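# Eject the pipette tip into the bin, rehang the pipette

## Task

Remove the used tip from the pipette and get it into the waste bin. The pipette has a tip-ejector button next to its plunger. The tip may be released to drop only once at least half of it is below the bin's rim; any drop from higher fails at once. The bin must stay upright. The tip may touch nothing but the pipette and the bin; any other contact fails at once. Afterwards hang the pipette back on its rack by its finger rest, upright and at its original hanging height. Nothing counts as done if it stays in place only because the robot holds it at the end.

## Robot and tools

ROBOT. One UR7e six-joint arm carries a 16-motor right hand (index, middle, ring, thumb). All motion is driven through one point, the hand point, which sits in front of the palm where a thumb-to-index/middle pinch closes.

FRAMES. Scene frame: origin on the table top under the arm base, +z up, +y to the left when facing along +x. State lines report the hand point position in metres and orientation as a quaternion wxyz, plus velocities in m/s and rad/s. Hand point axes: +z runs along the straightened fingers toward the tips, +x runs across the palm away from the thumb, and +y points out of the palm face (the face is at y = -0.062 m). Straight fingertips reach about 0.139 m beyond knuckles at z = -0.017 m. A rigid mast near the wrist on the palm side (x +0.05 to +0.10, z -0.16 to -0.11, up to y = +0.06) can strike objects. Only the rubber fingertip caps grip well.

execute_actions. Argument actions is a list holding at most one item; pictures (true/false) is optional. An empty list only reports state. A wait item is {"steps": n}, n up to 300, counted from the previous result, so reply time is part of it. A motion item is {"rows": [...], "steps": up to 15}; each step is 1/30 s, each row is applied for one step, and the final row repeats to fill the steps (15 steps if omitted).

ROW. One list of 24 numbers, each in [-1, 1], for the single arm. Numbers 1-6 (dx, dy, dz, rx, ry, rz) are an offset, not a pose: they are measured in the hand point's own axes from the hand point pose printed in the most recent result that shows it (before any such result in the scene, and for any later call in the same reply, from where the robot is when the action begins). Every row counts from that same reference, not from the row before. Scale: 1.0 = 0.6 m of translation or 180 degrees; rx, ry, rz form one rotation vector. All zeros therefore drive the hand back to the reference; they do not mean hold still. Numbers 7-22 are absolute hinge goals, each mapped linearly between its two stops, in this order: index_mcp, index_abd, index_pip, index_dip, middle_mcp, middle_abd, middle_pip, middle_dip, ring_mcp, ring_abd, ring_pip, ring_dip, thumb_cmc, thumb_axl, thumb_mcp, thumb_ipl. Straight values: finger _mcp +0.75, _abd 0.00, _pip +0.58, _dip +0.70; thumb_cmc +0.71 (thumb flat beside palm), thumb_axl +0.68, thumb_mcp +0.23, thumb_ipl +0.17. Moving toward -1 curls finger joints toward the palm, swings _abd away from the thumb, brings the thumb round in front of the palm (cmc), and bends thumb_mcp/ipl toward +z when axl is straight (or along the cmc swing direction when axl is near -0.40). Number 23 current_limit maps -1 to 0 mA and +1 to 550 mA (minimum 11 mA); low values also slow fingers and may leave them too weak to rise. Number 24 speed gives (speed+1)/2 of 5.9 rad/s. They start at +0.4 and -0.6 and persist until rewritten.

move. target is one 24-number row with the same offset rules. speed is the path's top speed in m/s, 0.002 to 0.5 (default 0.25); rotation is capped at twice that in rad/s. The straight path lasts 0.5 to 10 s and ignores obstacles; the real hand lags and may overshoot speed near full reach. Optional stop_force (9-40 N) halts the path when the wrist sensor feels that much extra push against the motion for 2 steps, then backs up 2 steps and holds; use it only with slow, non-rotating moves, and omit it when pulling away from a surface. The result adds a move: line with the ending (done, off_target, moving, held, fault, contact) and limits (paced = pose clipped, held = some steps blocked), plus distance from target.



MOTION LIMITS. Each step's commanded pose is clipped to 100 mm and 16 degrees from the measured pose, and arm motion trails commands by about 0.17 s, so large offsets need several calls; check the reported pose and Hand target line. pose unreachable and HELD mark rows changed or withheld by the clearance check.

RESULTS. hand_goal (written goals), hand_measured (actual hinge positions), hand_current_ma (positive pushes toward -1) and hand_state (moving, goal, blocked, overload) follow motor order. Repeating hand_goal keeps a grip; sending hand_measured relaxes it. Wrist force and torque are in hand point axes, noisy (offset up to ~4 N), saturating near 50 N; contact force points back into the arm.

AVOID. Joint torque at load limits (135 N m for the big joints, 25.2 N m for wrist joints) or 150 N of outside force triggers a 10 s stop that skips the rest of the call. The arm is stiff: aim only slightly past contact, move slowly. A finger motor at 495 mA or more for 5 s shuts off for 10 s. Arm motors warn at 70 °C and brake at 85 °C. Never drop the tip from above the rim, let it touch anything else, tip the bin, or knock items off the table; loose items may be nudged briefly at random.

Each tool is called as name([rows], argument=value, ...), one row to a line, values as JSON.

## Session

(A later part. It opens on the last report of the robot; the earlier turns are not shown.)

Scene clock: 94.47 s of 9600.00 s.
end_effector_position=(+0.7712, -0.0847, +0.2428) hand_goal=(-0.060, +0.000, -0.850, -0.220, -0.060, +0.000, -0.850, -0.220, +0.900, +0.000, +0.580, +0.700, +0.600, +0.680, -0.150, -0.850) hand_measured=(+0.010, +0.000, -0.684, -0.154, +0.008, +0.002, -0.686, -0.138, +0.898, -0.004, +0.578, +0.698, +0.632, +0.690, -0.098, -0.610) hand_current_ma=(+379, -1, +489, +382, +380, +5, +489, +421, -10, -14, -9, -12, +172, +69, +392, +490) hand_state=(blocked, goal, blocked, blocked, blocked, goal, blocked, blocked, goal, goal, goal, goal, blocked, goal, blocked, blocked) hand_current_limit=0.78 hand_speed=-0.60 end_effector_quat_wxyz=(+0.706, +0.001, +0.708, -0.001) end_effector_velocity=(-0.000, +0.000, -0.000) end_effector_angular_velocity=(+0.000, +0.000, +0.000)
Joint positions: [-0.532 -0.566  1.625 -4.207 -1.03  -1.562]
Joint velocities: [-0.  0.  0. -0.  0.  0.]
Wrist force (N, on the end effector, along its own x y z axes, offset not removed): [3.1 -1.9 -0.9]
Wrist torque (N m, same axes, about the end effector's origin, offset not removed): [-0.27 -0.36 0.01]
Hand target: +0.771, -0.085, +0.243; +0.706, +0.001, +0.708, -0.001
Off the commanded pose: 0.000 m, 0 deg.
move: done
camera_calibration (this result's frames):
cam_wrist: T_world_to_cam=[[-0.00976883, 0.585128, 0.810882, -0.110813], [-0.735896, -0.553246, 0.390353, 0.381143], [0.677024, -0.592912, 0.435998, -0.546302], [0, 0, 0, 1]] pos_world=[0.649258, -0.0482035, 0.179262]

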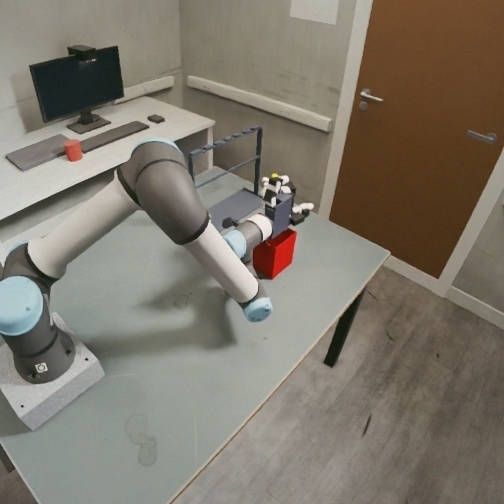

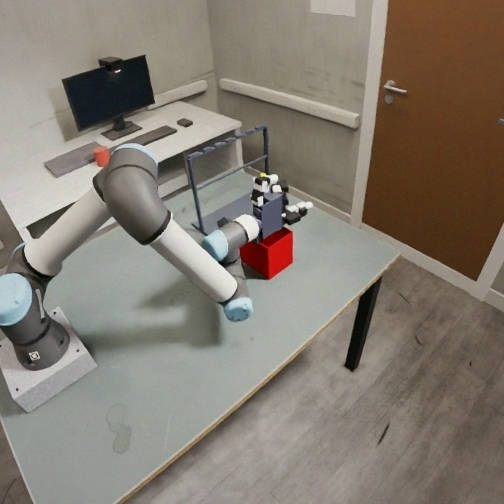

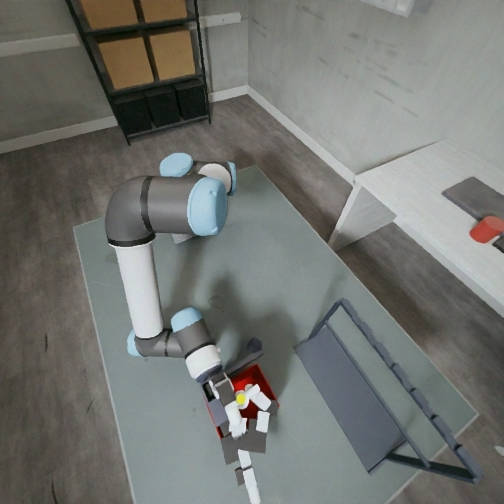

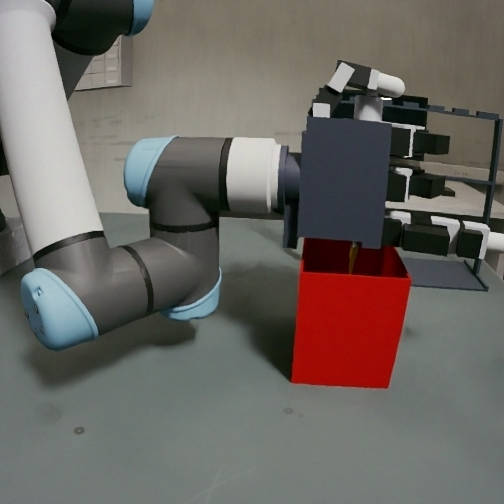

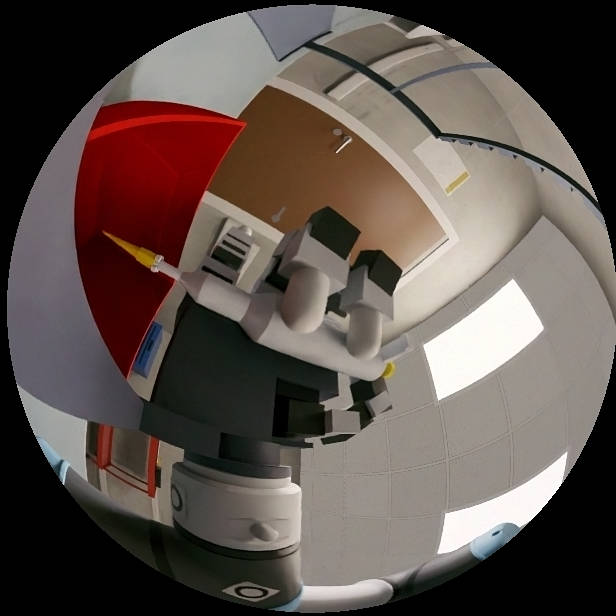

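move(target=[0,0,0,0,0,0,-0.06,0,-0.85,-0.24,-0.06,0,-0.85,-0.22,0.9,0,0.58,0.7,0.64,0.68,-0.22,-0.25,0.78,-0.8])

move(target=[0,0,0,0,0,0,-0.06,0,-0.85,-0.24,-0.06,0,-0.85,-0.22,0.9,0,0.58,0.7,0.64,0.68,-0.27,-0.7,1,-0.7])

move(target=[0,0,0,0,0,0,-0.06,0,-0.85,-0.24,-0.06,0,-0.85,-0.22,0.9,0,0.58,0.7,0.64,0.68,-0.27,-0.7,0.78,-0.7])

zoom_image(camera="cam_low", region=[290, 30, 430, 140])

Scene clock: 101.03 s of 9600.00 s.
end_effector_position=(+0.7712, -0.0847, +0.2428) hand_goal=(-0.060, +0.000, -0.850, -0.240, -0.060, +0.000, -0.850, -0.220, +0.900, +0.000, +0.580, +0.700, +0.640, +0.680, -0.220, -0.250) hand_measured=(-0.016, +0.000, -0.694, -0.202, +0.002, +0.002, -0.686, -0.142, +0.898, -0.004, +0.578, +0.698, +0.654, +0.690, -0.224, -0.260) hand_current_ma=(+236, -1, +490, +223, +346, +6, +490, +405, -10, -14, -9, -12, +77, +64, -35, -63) hand_state=(blocked, goal, blocked, blocked, blocked, goal, blocked, blocked, goal, goal, goal, goal, goal, goal, goal, goal) hand_current_limit=0.78 hand_speed=-0.80 end_effector_quat_wxyz=(+0.706, +0.001, +0.708, -0.001) end_effector_velocity=(-0.000, -0.001, +0.000) end_effector_angular_velocity=(-0.001, -0.002, -0.001)
Joint positions: [-0.532 -0.566  1.625 -4.207 -1.03  -1.562]
Joint velocities: [-0.001  0.    -0.001 -0.002 -0.    -0.   ]
Wrist force (N, on the end effector, along its own x y z axes, offset not removed): [0.3 0.7 0.1]
Wrist torque (N m, same axes, about the end effector's origin, offset not removed): [-0.07 0.16 -0.04]
Hand target: +0.771, -0.085, +0.243; +0.706, +0.001, +0.708, -0.001
Off the commanded pose: 0.000 m, 0 deg.
After step 90, 2.13 s passed at rest.
move: done
camera_calibration (this result's frames):
cam_wrist: T_world_to_cam=[[-0.00976904, 0.585128, 0.810882, -0.110813], [-0.735896, -0.553246, 0.390353, 0.381143], [0.677024, -0.592912, 0.435998, -0.546302], [0, 0, 0, 1]] pos_world=[0.649258, -0.0482034, 0.179263]

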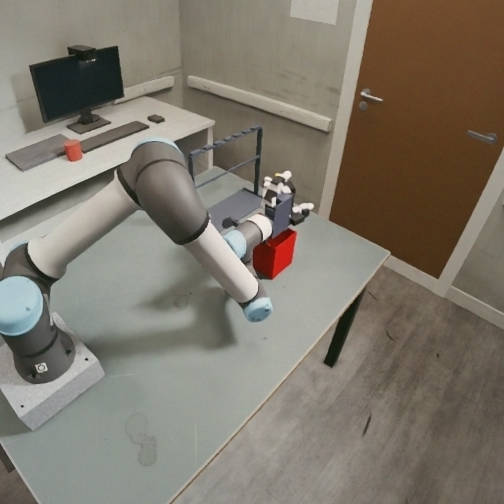

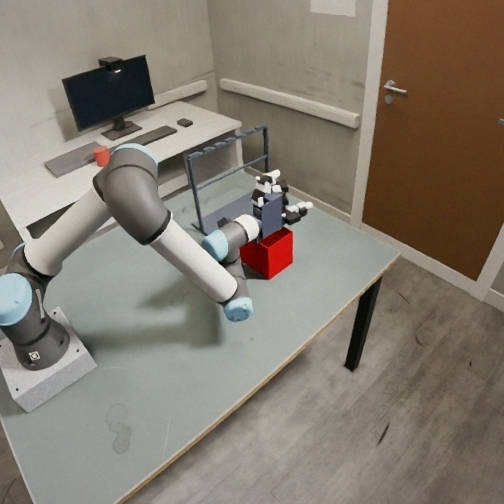

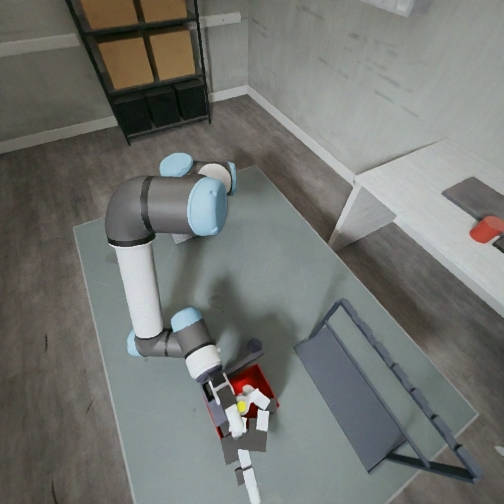

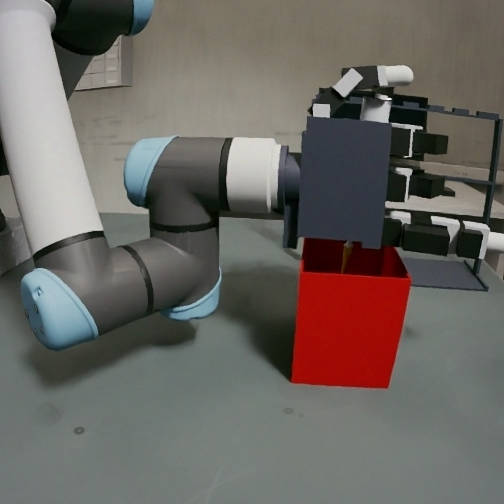

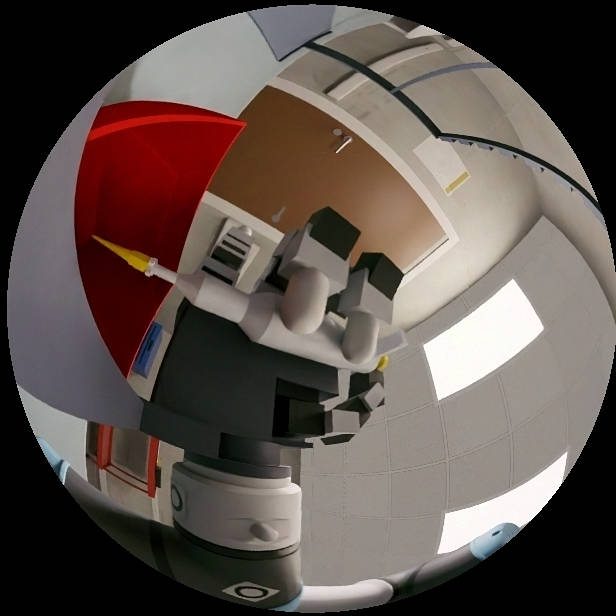

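Scene clock: 102.10 s of 9600.00 s.
end_effector_position=(+0.7712, -0.0847, +0.2428) hand_goal=(-0.060, +0.000, -0.850, -0.240, -0.060, +0.000, -0.850, -0.220, +0.900, +0.000, +0.580, +0.700, +0.640, +0.680, -0.270, -0.700) hand_measured=(-0.052, +0.004, -0.800, -0.218, -0.052, +0.002, -0.804, -0.208, +0.898, -0.004, +0.578, +0.698, +0.658, +0.698, -0.240, -0.632) hand_current_ma=(+45, +14, +300, +125, +49, +5, +258, +63, -9, -14, -9, -12, +102, +131, +217, +455) hand_state=(goal, goal, blocked, blocked, goal, goal, blocked, goal, goal, goal, goal, goal, goal, goal, blocked, blocked) hand_current_limit=1.00 hand_speed=-0.70 end_effector_quat_wxyz=(+0.706, +0.001, +0.708, -0.001) end_effector_velocity=(-0.000, +0.000, +0.001) end_effector_angular_velocity=(-0.002, -0.003, +0.000)
Joint positions: [-0.532 -0.566  1.625 -4.207 -1.03  -1.562]
Joint velocities: [-0.    -0.    -0.001 -0.002  0.    -0.   ]
Wrist force (N, on the end effector, along its own x y z axes, offset not removed): [1.2 0.5 -2.2]
Wrist torque (N m, same axes, about the end effector's origin, offset not removed): [0.19 -0.06 0.04]
Hand target: +0.771, -0.085, +0.243; +0.706, +0.001, +0.708, -0.001
Off the commanded pose: 0.000 m, 0 deg.
move: done
camera_calibration (this result's frames):
cam_wrist: T_world_to_cam=[[-0.00976561, 0.585128, 0.810882, -0.110815], [-0.7359, -0.553242, 0.390353, 0.381145], [0.67702, -0.592916, 0.435998, -0.5463], [0, 0, 0, 1]] pos_world=[0.649259, -0.0482041, 0.179262]

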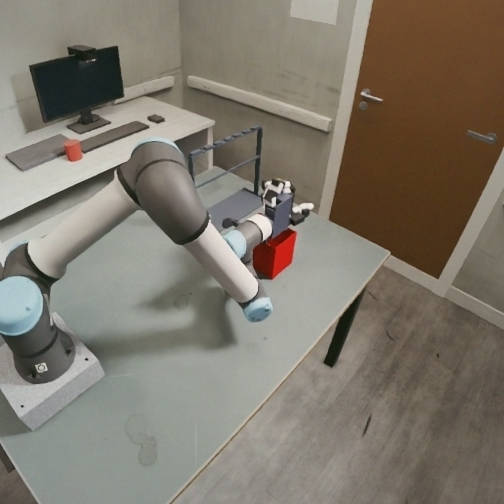

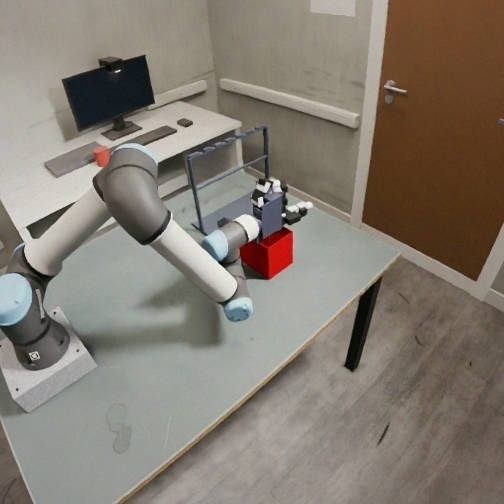

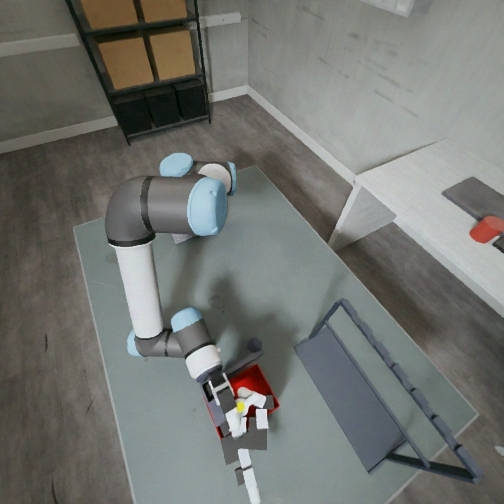

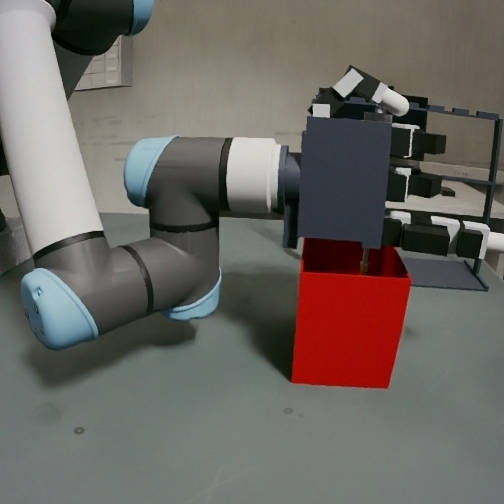

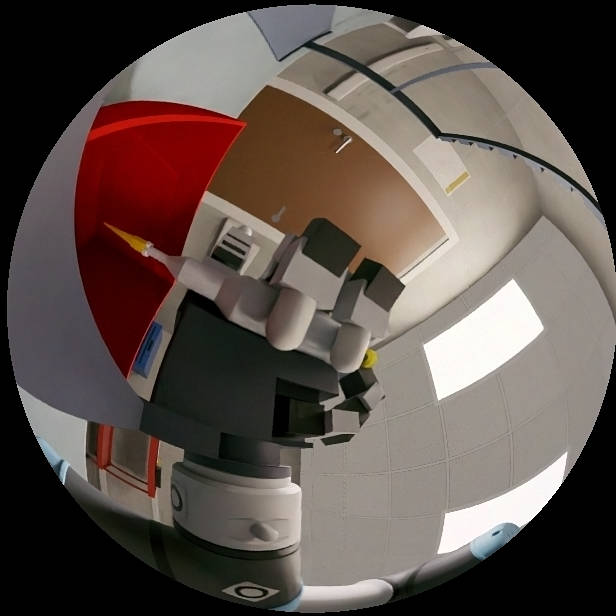

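Scene clock: 102.60 s of 9600.00 s.
end_effector_position=(+0.7712, -0.0847, +0.2428) hand_goal=(-0.060, +0.000, -0.850, -0.240, -0.060, +0.000, -0.850, -0.220, +0.900, +0.000, +0.580, +0.700, +0.640, +0.680, -0.270, -0.700) hand_measured=(-0.052, +0.004, -0.800, -0.218, -0.052, +0.002, -0.804, -0.208, +0.898, -0.004, +0.578, +0.698, +0.658, +0.698, -0.240, -0.632) hand_current_ma=(+45, +14, +300, +125, +49, +5, +258, +63, -9, -14, -9, -12, +102, +131, +217, +455) hand_state=(goal, goal, blocked, blocked, goal, goal, blocked, goal, goal, goal, goal, goal, goal, goal, blocked, blocked) hand_current_limit=0.78 hand_speed=-0.70 end_effector_quat_wxyz=(+0.706, +0.001, +0.708, -0.001) end_effector_velocity=(-0.000, -0.000, -0.000) end_effector_angular_velocity=(-0.000, +0.000, -0.000)
Joint positions: [-0.532 -0.566  1.625 -4.207 -1.03  -1.562]
Joint velocities: [-0.     0.     0.001 -0.    -0.    -0.001]
Wrist force (N, on the end effector, along its own x y z axes, offset not removed): [1.1 -2.5 -1.9]
Wrist torque (N m, same axes, about the end effector's origin, offset not removed): [-0.26 0.03 -0.11]
Hand target: +0.771, -0.085, +0.243; +0.706, +0.001, +0.708, -0.001
Off the commanded pose: 0.000 m, 0 deg.
move: done
camera_calibration (this result's frames):
cam_wrist: T_world_to_cam=[[-0.00976553, 0.585128, 0.810882, -0.110815], [-0.7359, -0.553241, 0.390353, 0.381145], [0.67702, -0.592916, 0.435998, -0.5463], [0, 0, 0, 1]] pos_world=[0.649259, -0.0482041, 0.179262]

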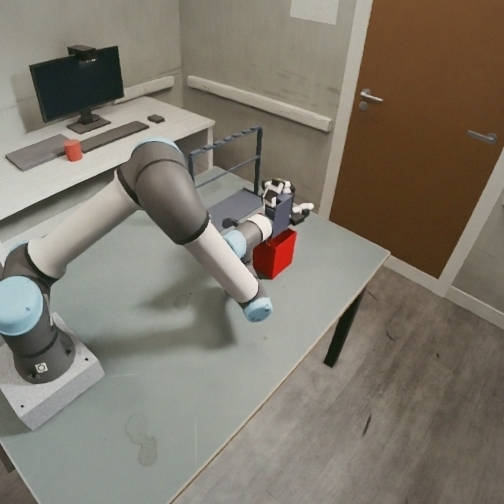

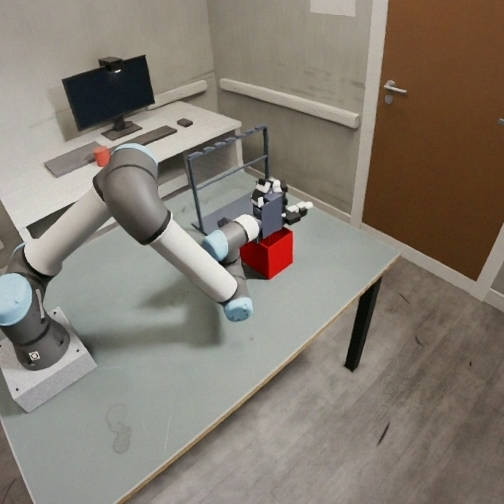

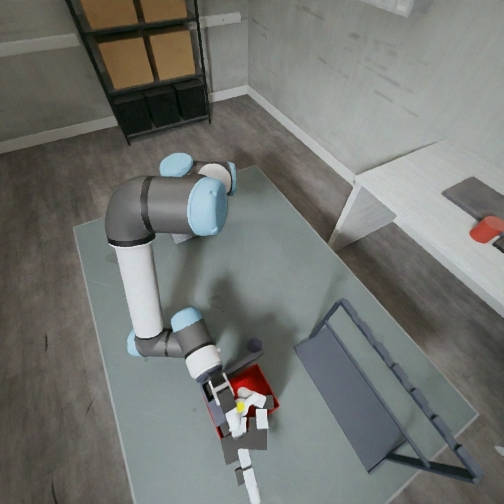

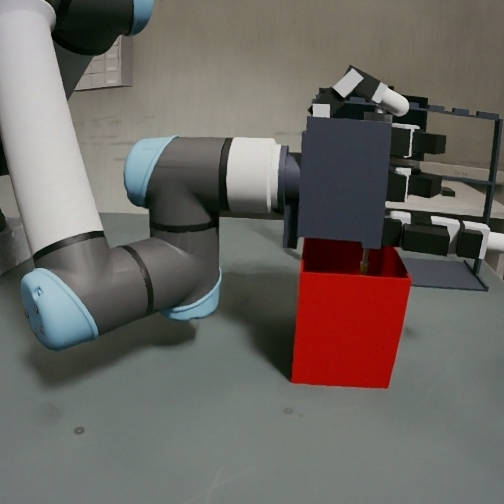

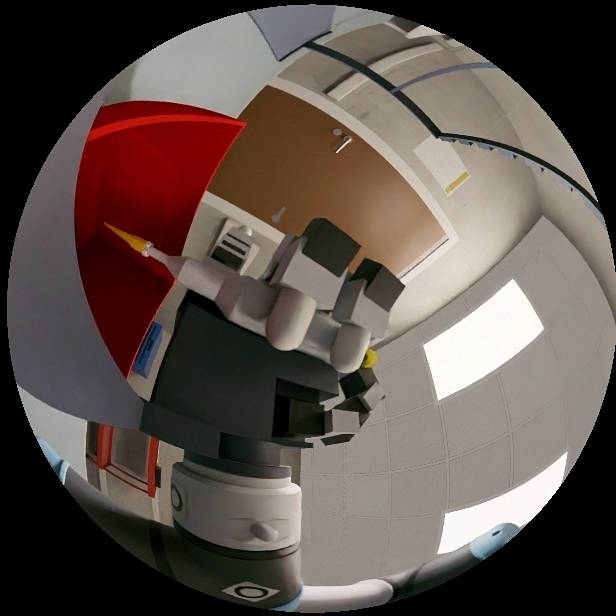

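Region (290, 30, 430, 140) of cam_low's 504x504 image, scaled by 3.600, with more detail than that image has; it fills the top 396 rows of this view, and the rest is white.

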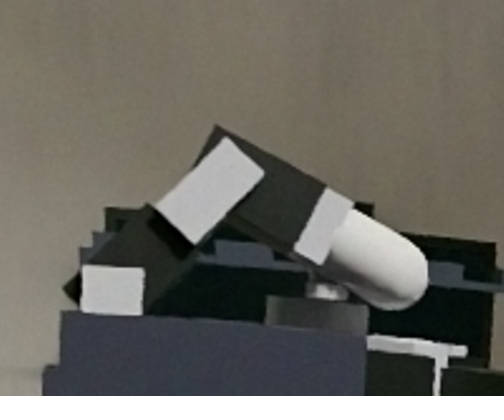

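move(target=[0,0,0,0,0,0,-0.1,0,-0.95,-0.27,-0.1,0,-0.95,-0.27,0.9,0,0.58,0.7,0.66,0.68,-0.27,0.0,0.78,-0.6])

move(target=[0,0,0,0,0,0,-0.1,0,-0.95,-0.27,-0.1,0,-0.95,-0.27,0.9,0,0.58,0.7,0.66,0.68,-0.5,-0.03,0.78,-0.7])

zoom_image(camera="cam_high", region=[200, 360, 280, 440])

move(target=[0,0,0,0,0,0,-0.1,0,-0.95,-0.27,-0.1,0,-0.95,-0.27,0.9,0,0.58,0.7,0.63,0.68,-0.58,-0.45,0.78,-0.7])

zoom_image(camera="cam_low", region=[290, 30, 430, 140])

Scene clock: 108.90 s of 9600.00 s.
end_effector_position=(+0.7712, -0.0847, +0.2428) hand_goal=(-0.100, +0.000, -0.950, -0.270, -0.100, +0.000, -0.950, -0.270, +0.900, +0.000, +0.580, +0.700, +0.660, +0.680, -0.270, +0.000) hand_measured=(-0.082, +0.002, -0.802, -0.222, -0.082, +0.000, -0.808, -0.212, +0.898, -0.004, +0.578, +0.698, +0.662, +0.682, -0.280, -0.006) hand_current_ma=(+93, +11, +489, +285, +98, +3, +490, +299, -9, -14, -9, -12, +14, +12, -70, -37) hand_state=(goal, goal, blocked, blocked, goal, goal, blocked, blocked, goal, goal, goal, goal, goal, goal, goal, goal) hand_current_limit=0.78 hand_speed=-0.60 end_effector_quat_wxyz=(+0.706, +0.001, +0.708, -0.001) end_effector_velocity=(+0.000, -0.000, +0.000) end_effector_angular_velocity=(+0.000, -0.000, +0.000)
Joint positions: [-0.532 -0.566  1.625 -4.207 -1.03  -1.562]
Joint velocities: [ 0. -0. -0.  0.  0.  0.]
Wrist force (N, on the end effector, along its own x y z axes, offset not removed): [1.4 -1.9 -1.0]
Wrist torque (N m, same axes, about the end effector's origin, offset not removed): [-0.30 -0.14 0.02]
Hand target: +0.771, -0.085, +0.243; +0.706, +0.001, +0.708, -0.001
Off the commanded pose: 0.000 m, 0 deg.
After step 90, 2.07 s passed at rest.
move: done
camera_calibration (this result's frames):
cam_wrist: T_world_to_cam=[[-0.00976591, 0.585128, 0.810882, -0.110815], [-0.7359, -0.553242, 0.390353, 0.381145], [0.67702, -0.592916, 0.435998, -0.546301], [0, 0, 0, 1]] pos_world=[0.649259, -0.048204, 0.179263]

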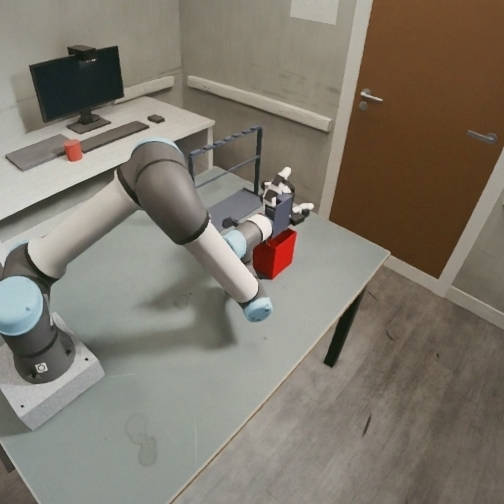

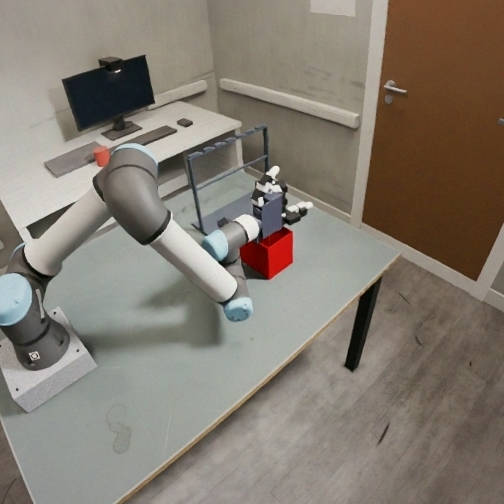

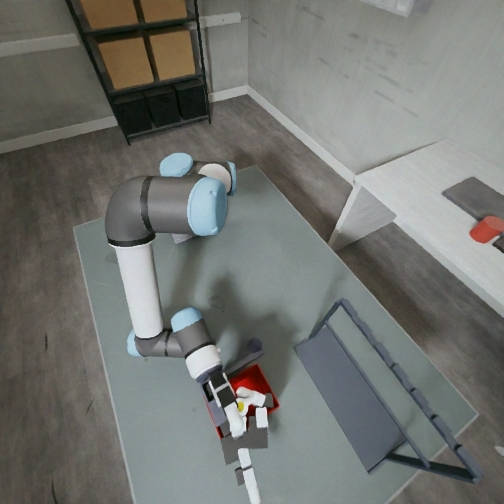

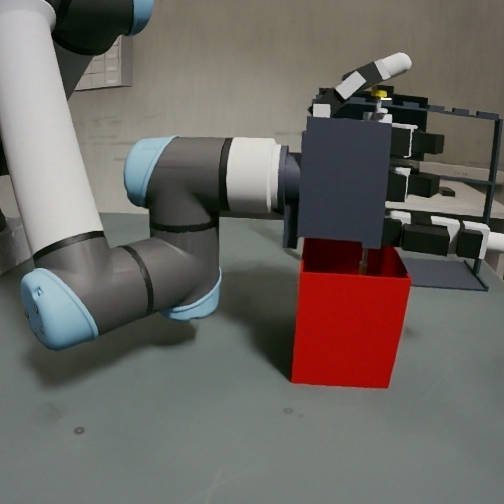

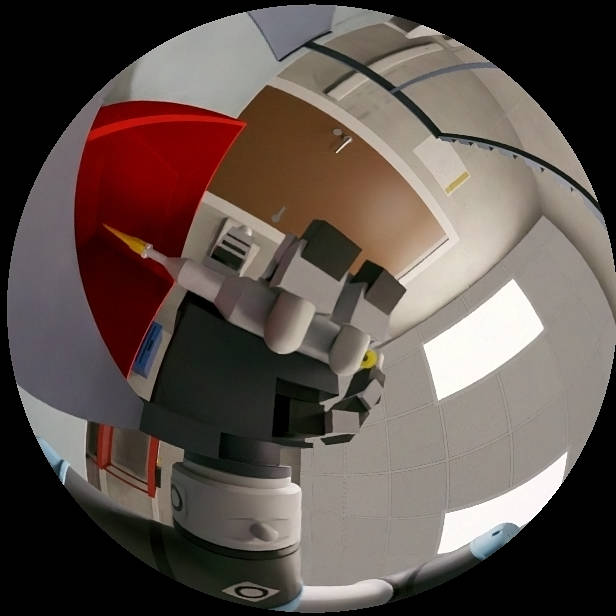

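Scene clock: 109.70 s of 9600.00 s.
end_effector_position=(+0.7712, -0.0847, +0.2428) hand_goal=(-0.100, +0.000, -0.950, -0.270, -0.100, +0.000, -0.950, -0.270, +0.900, +0.000, +0.580, +0.700, +0.660, +0.680, -0.500, -0.030) hand_measured=(-0.082, +0.002, -0.802, -0.222, -0.082, +0.000, -0.808, -0.212, +0.898, -0.004, +0.578, +0.698, +0.668, +0.678, -0.370, -0.028) hand_current_ma=(+93, +11, +490, +285, +98, +3, +489, +299, -9, -14, -9, -12, +44, -18, +483, +18) hand_state=(goal, goal, blocked, blocked, goal, goal, blocked, blocked, goal, goal, goal, goal, goal, goal, blocked, goal) hand_current_limit=0.78 hand_speed=-0.70 end_effector_quat_wxyz=(+0.706, +0.001, +0.708, -0.001) end_effector_velocity=(-0.000, -0.000, -0.000) end_effector_angular_velocity=(-0.000, -0.001, -0.000)
Joint positions: [-0.532 -0.566  1.625 -4.207 -1.03  -1.562]
Joint velocities: [-0.     0.     0.    -0.001 -0.     0.   ]
Wrist force (N, on the end effector, along its own x y z axes, offset not removed): [-1.7 0.3 -1.9]
Wrist torque (N m, same axes, about the end effector's origin, offset not removed): [0.10 0.28 -0.30]
Hand target: +0.771, -0.085, +0.243; +0.706, +0.001, +0.708, -0.001
Off the commanded pose: 0.000 m, 0 deg.
move: done
camera_calibration (this result's frames):
cam_wrist: T_world_to_cam=[[-0.00976572, 0.585128, 0.810882, -0.110815], [-0.735899, -0.553242, 0.390353, 0.381145], [0.67702, -0.592916, 0.435998, -0.5463], [0, 0, 0, 1]] pos_world=[0.649259, -0.048204, 0.179262]

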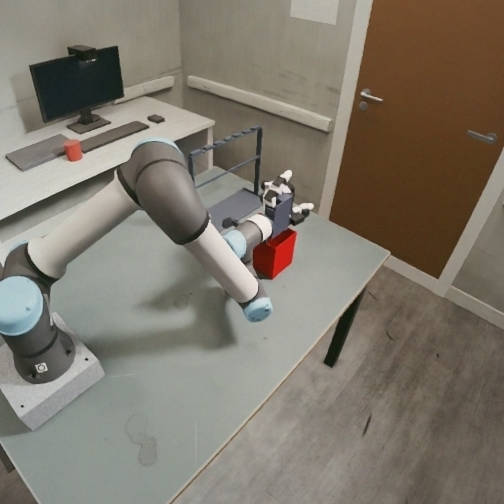

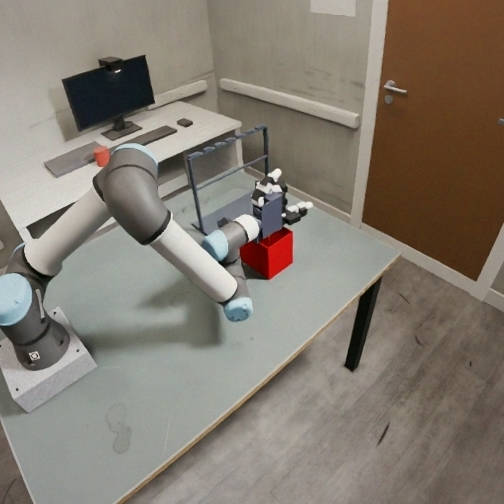

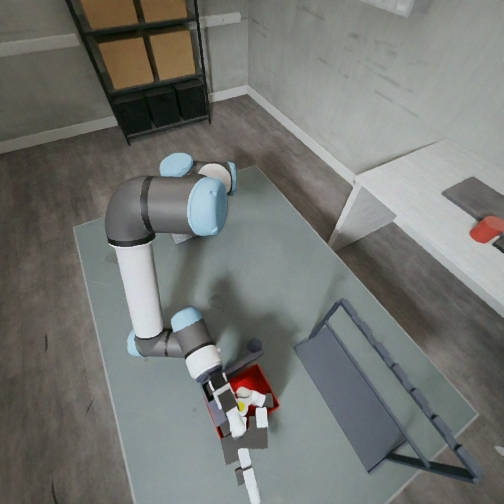

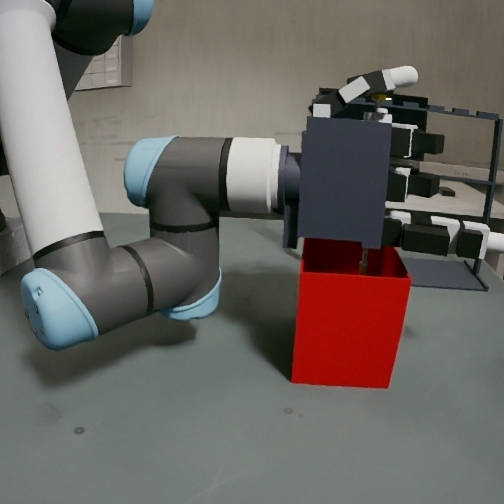

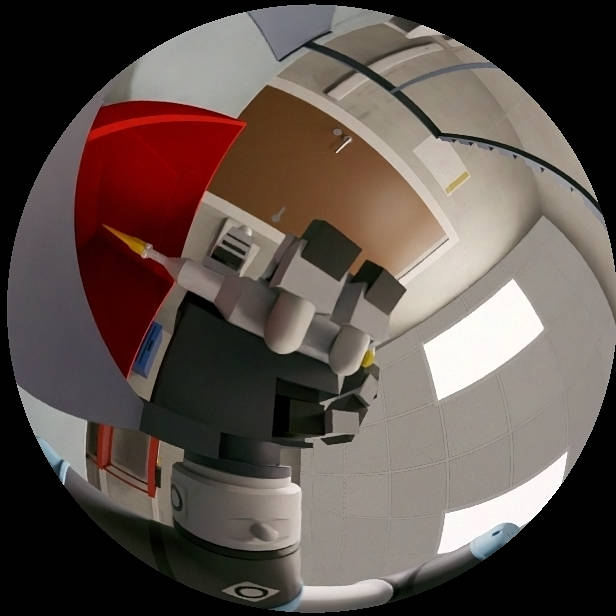

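Region (200, 360, 280, 440) of cam_high's 504x504 image, scaled by 6.300, with more detail than that image has.

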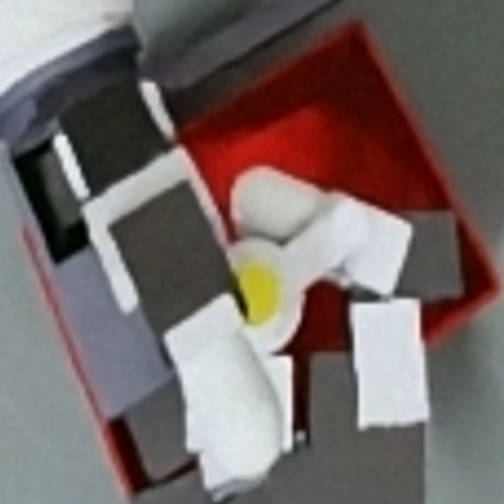

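Scene clock: 110.40 s of 9600.00 s.
end_effector_position=(+0.7712, -0.0847, +0.2428) hand_goal=(-0.100, +0.000, -0.950, -0.270, -0.100, +0.000, -0.950, -0.270, +0.900, +0.000, +0.580, +0.700, +0.630, +0.680, -0.580, -0.450) hand_measured=(-0.094, +0.006, -0.802, -0.222, -0.088, +0.002, -0.808, -0.212, +0.898, -0.004, +0.578, +0.698, +0.658, +0.682, -0.408, -0.228) hand_current_ma=(+31, +29, +490, +285, +65, +7, +490, +299, -9, -14, -9, -12, +150, +13, +489, +490) hand_state=(goal, goal, blocked, blocked, goal, goal, blocked, blocked, goal, goal, goal, goal, blocked, goal, blocked, blocked) hand_current_limit=0.78 hand_speed=-0.70 end_effector_quat_wxyz=(+0.706, +0.001, +0.708, -0.001) end_effector_velocity=(+0.000, -0.000, -0.000) end_effector_angular_velocity=(+0.001, +0.001, -0.000)
Joint positions: [-0.532 -0.566  1.625 -4.207 -1.03  -1.562]
Joint velocities: [-0.     0.     0.     0.001 -0.     0.001]
Wrist force (N, on the end effector, along its own x y z axes, offset not removed): [0.7 -0.6 -2.1]
Wrist torque (N m, same axes, about the end effector's origin, offset not removed): [-0.02 0.01 -0.07]
Hand target: +0.771, -0.085, +0.243; +0.706, +0.001, +0.708, -0.001
Off the commanded pose: 0.000 m, 0 deg.
move: done
camera_calibration (this result's frames):
cam_wrist: T_world_to_cam=[[-0.00976571, 0.585128, 0.810882, -0.110815], [-0.7359, -0.553241, 0.390353, 0.381145], [0.67702, -0.592916, 0.435998, -0.5463], [0, 0, 0, 1]] pos_world=[0.649259, -0.0482041, 0.179263]

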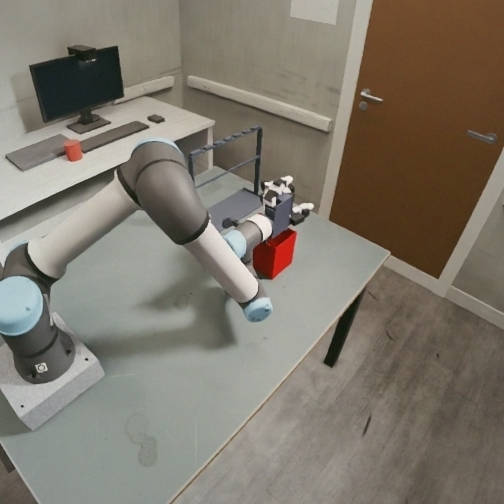

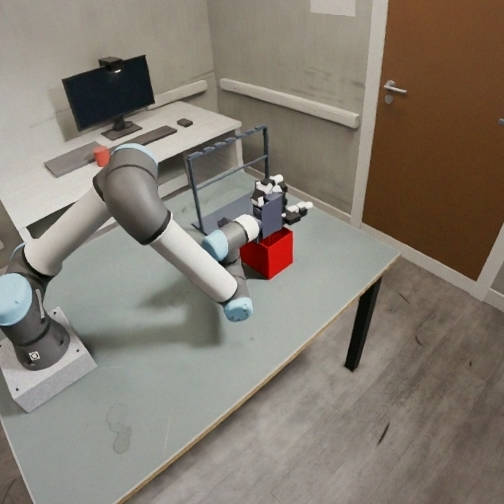

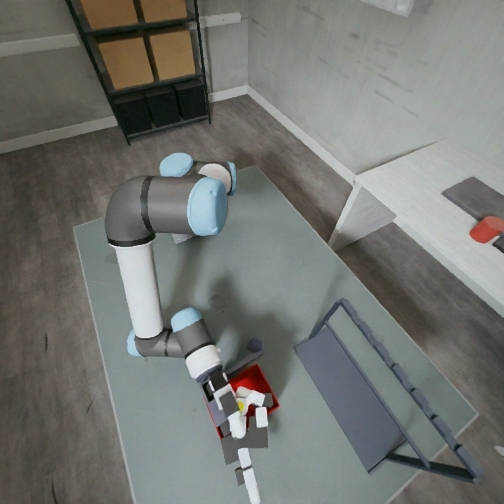

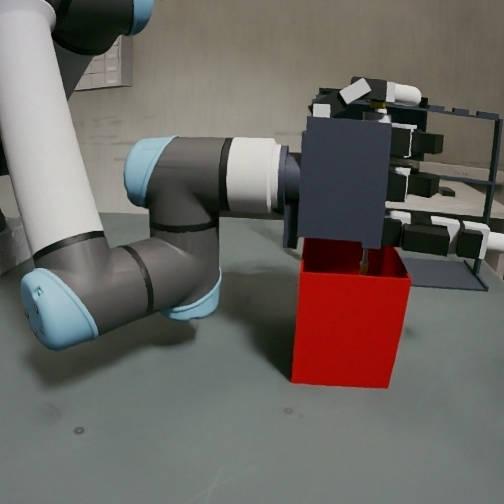

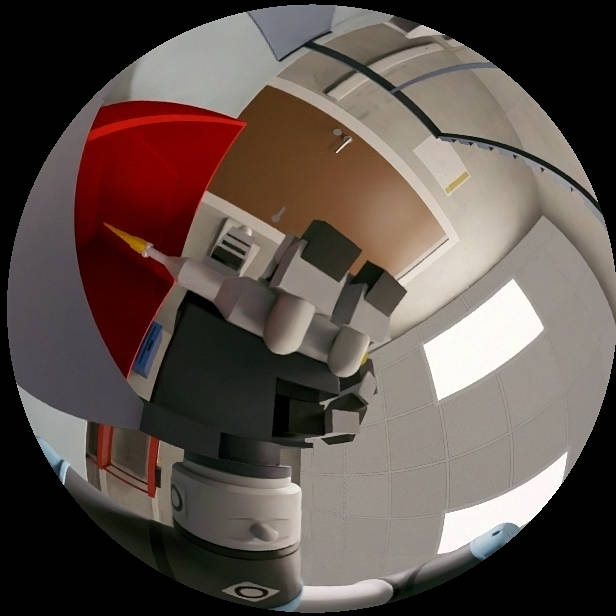

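Region (290, 30, 430, 140) of cam_low's 504x504 image, scaled by 3.600, with more detail than that image has; it fills the top 396 rows of this view, and the rest is white.

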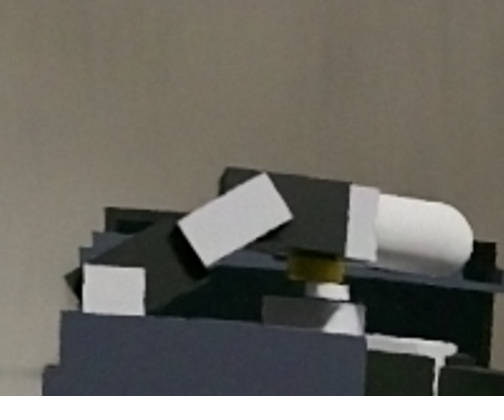

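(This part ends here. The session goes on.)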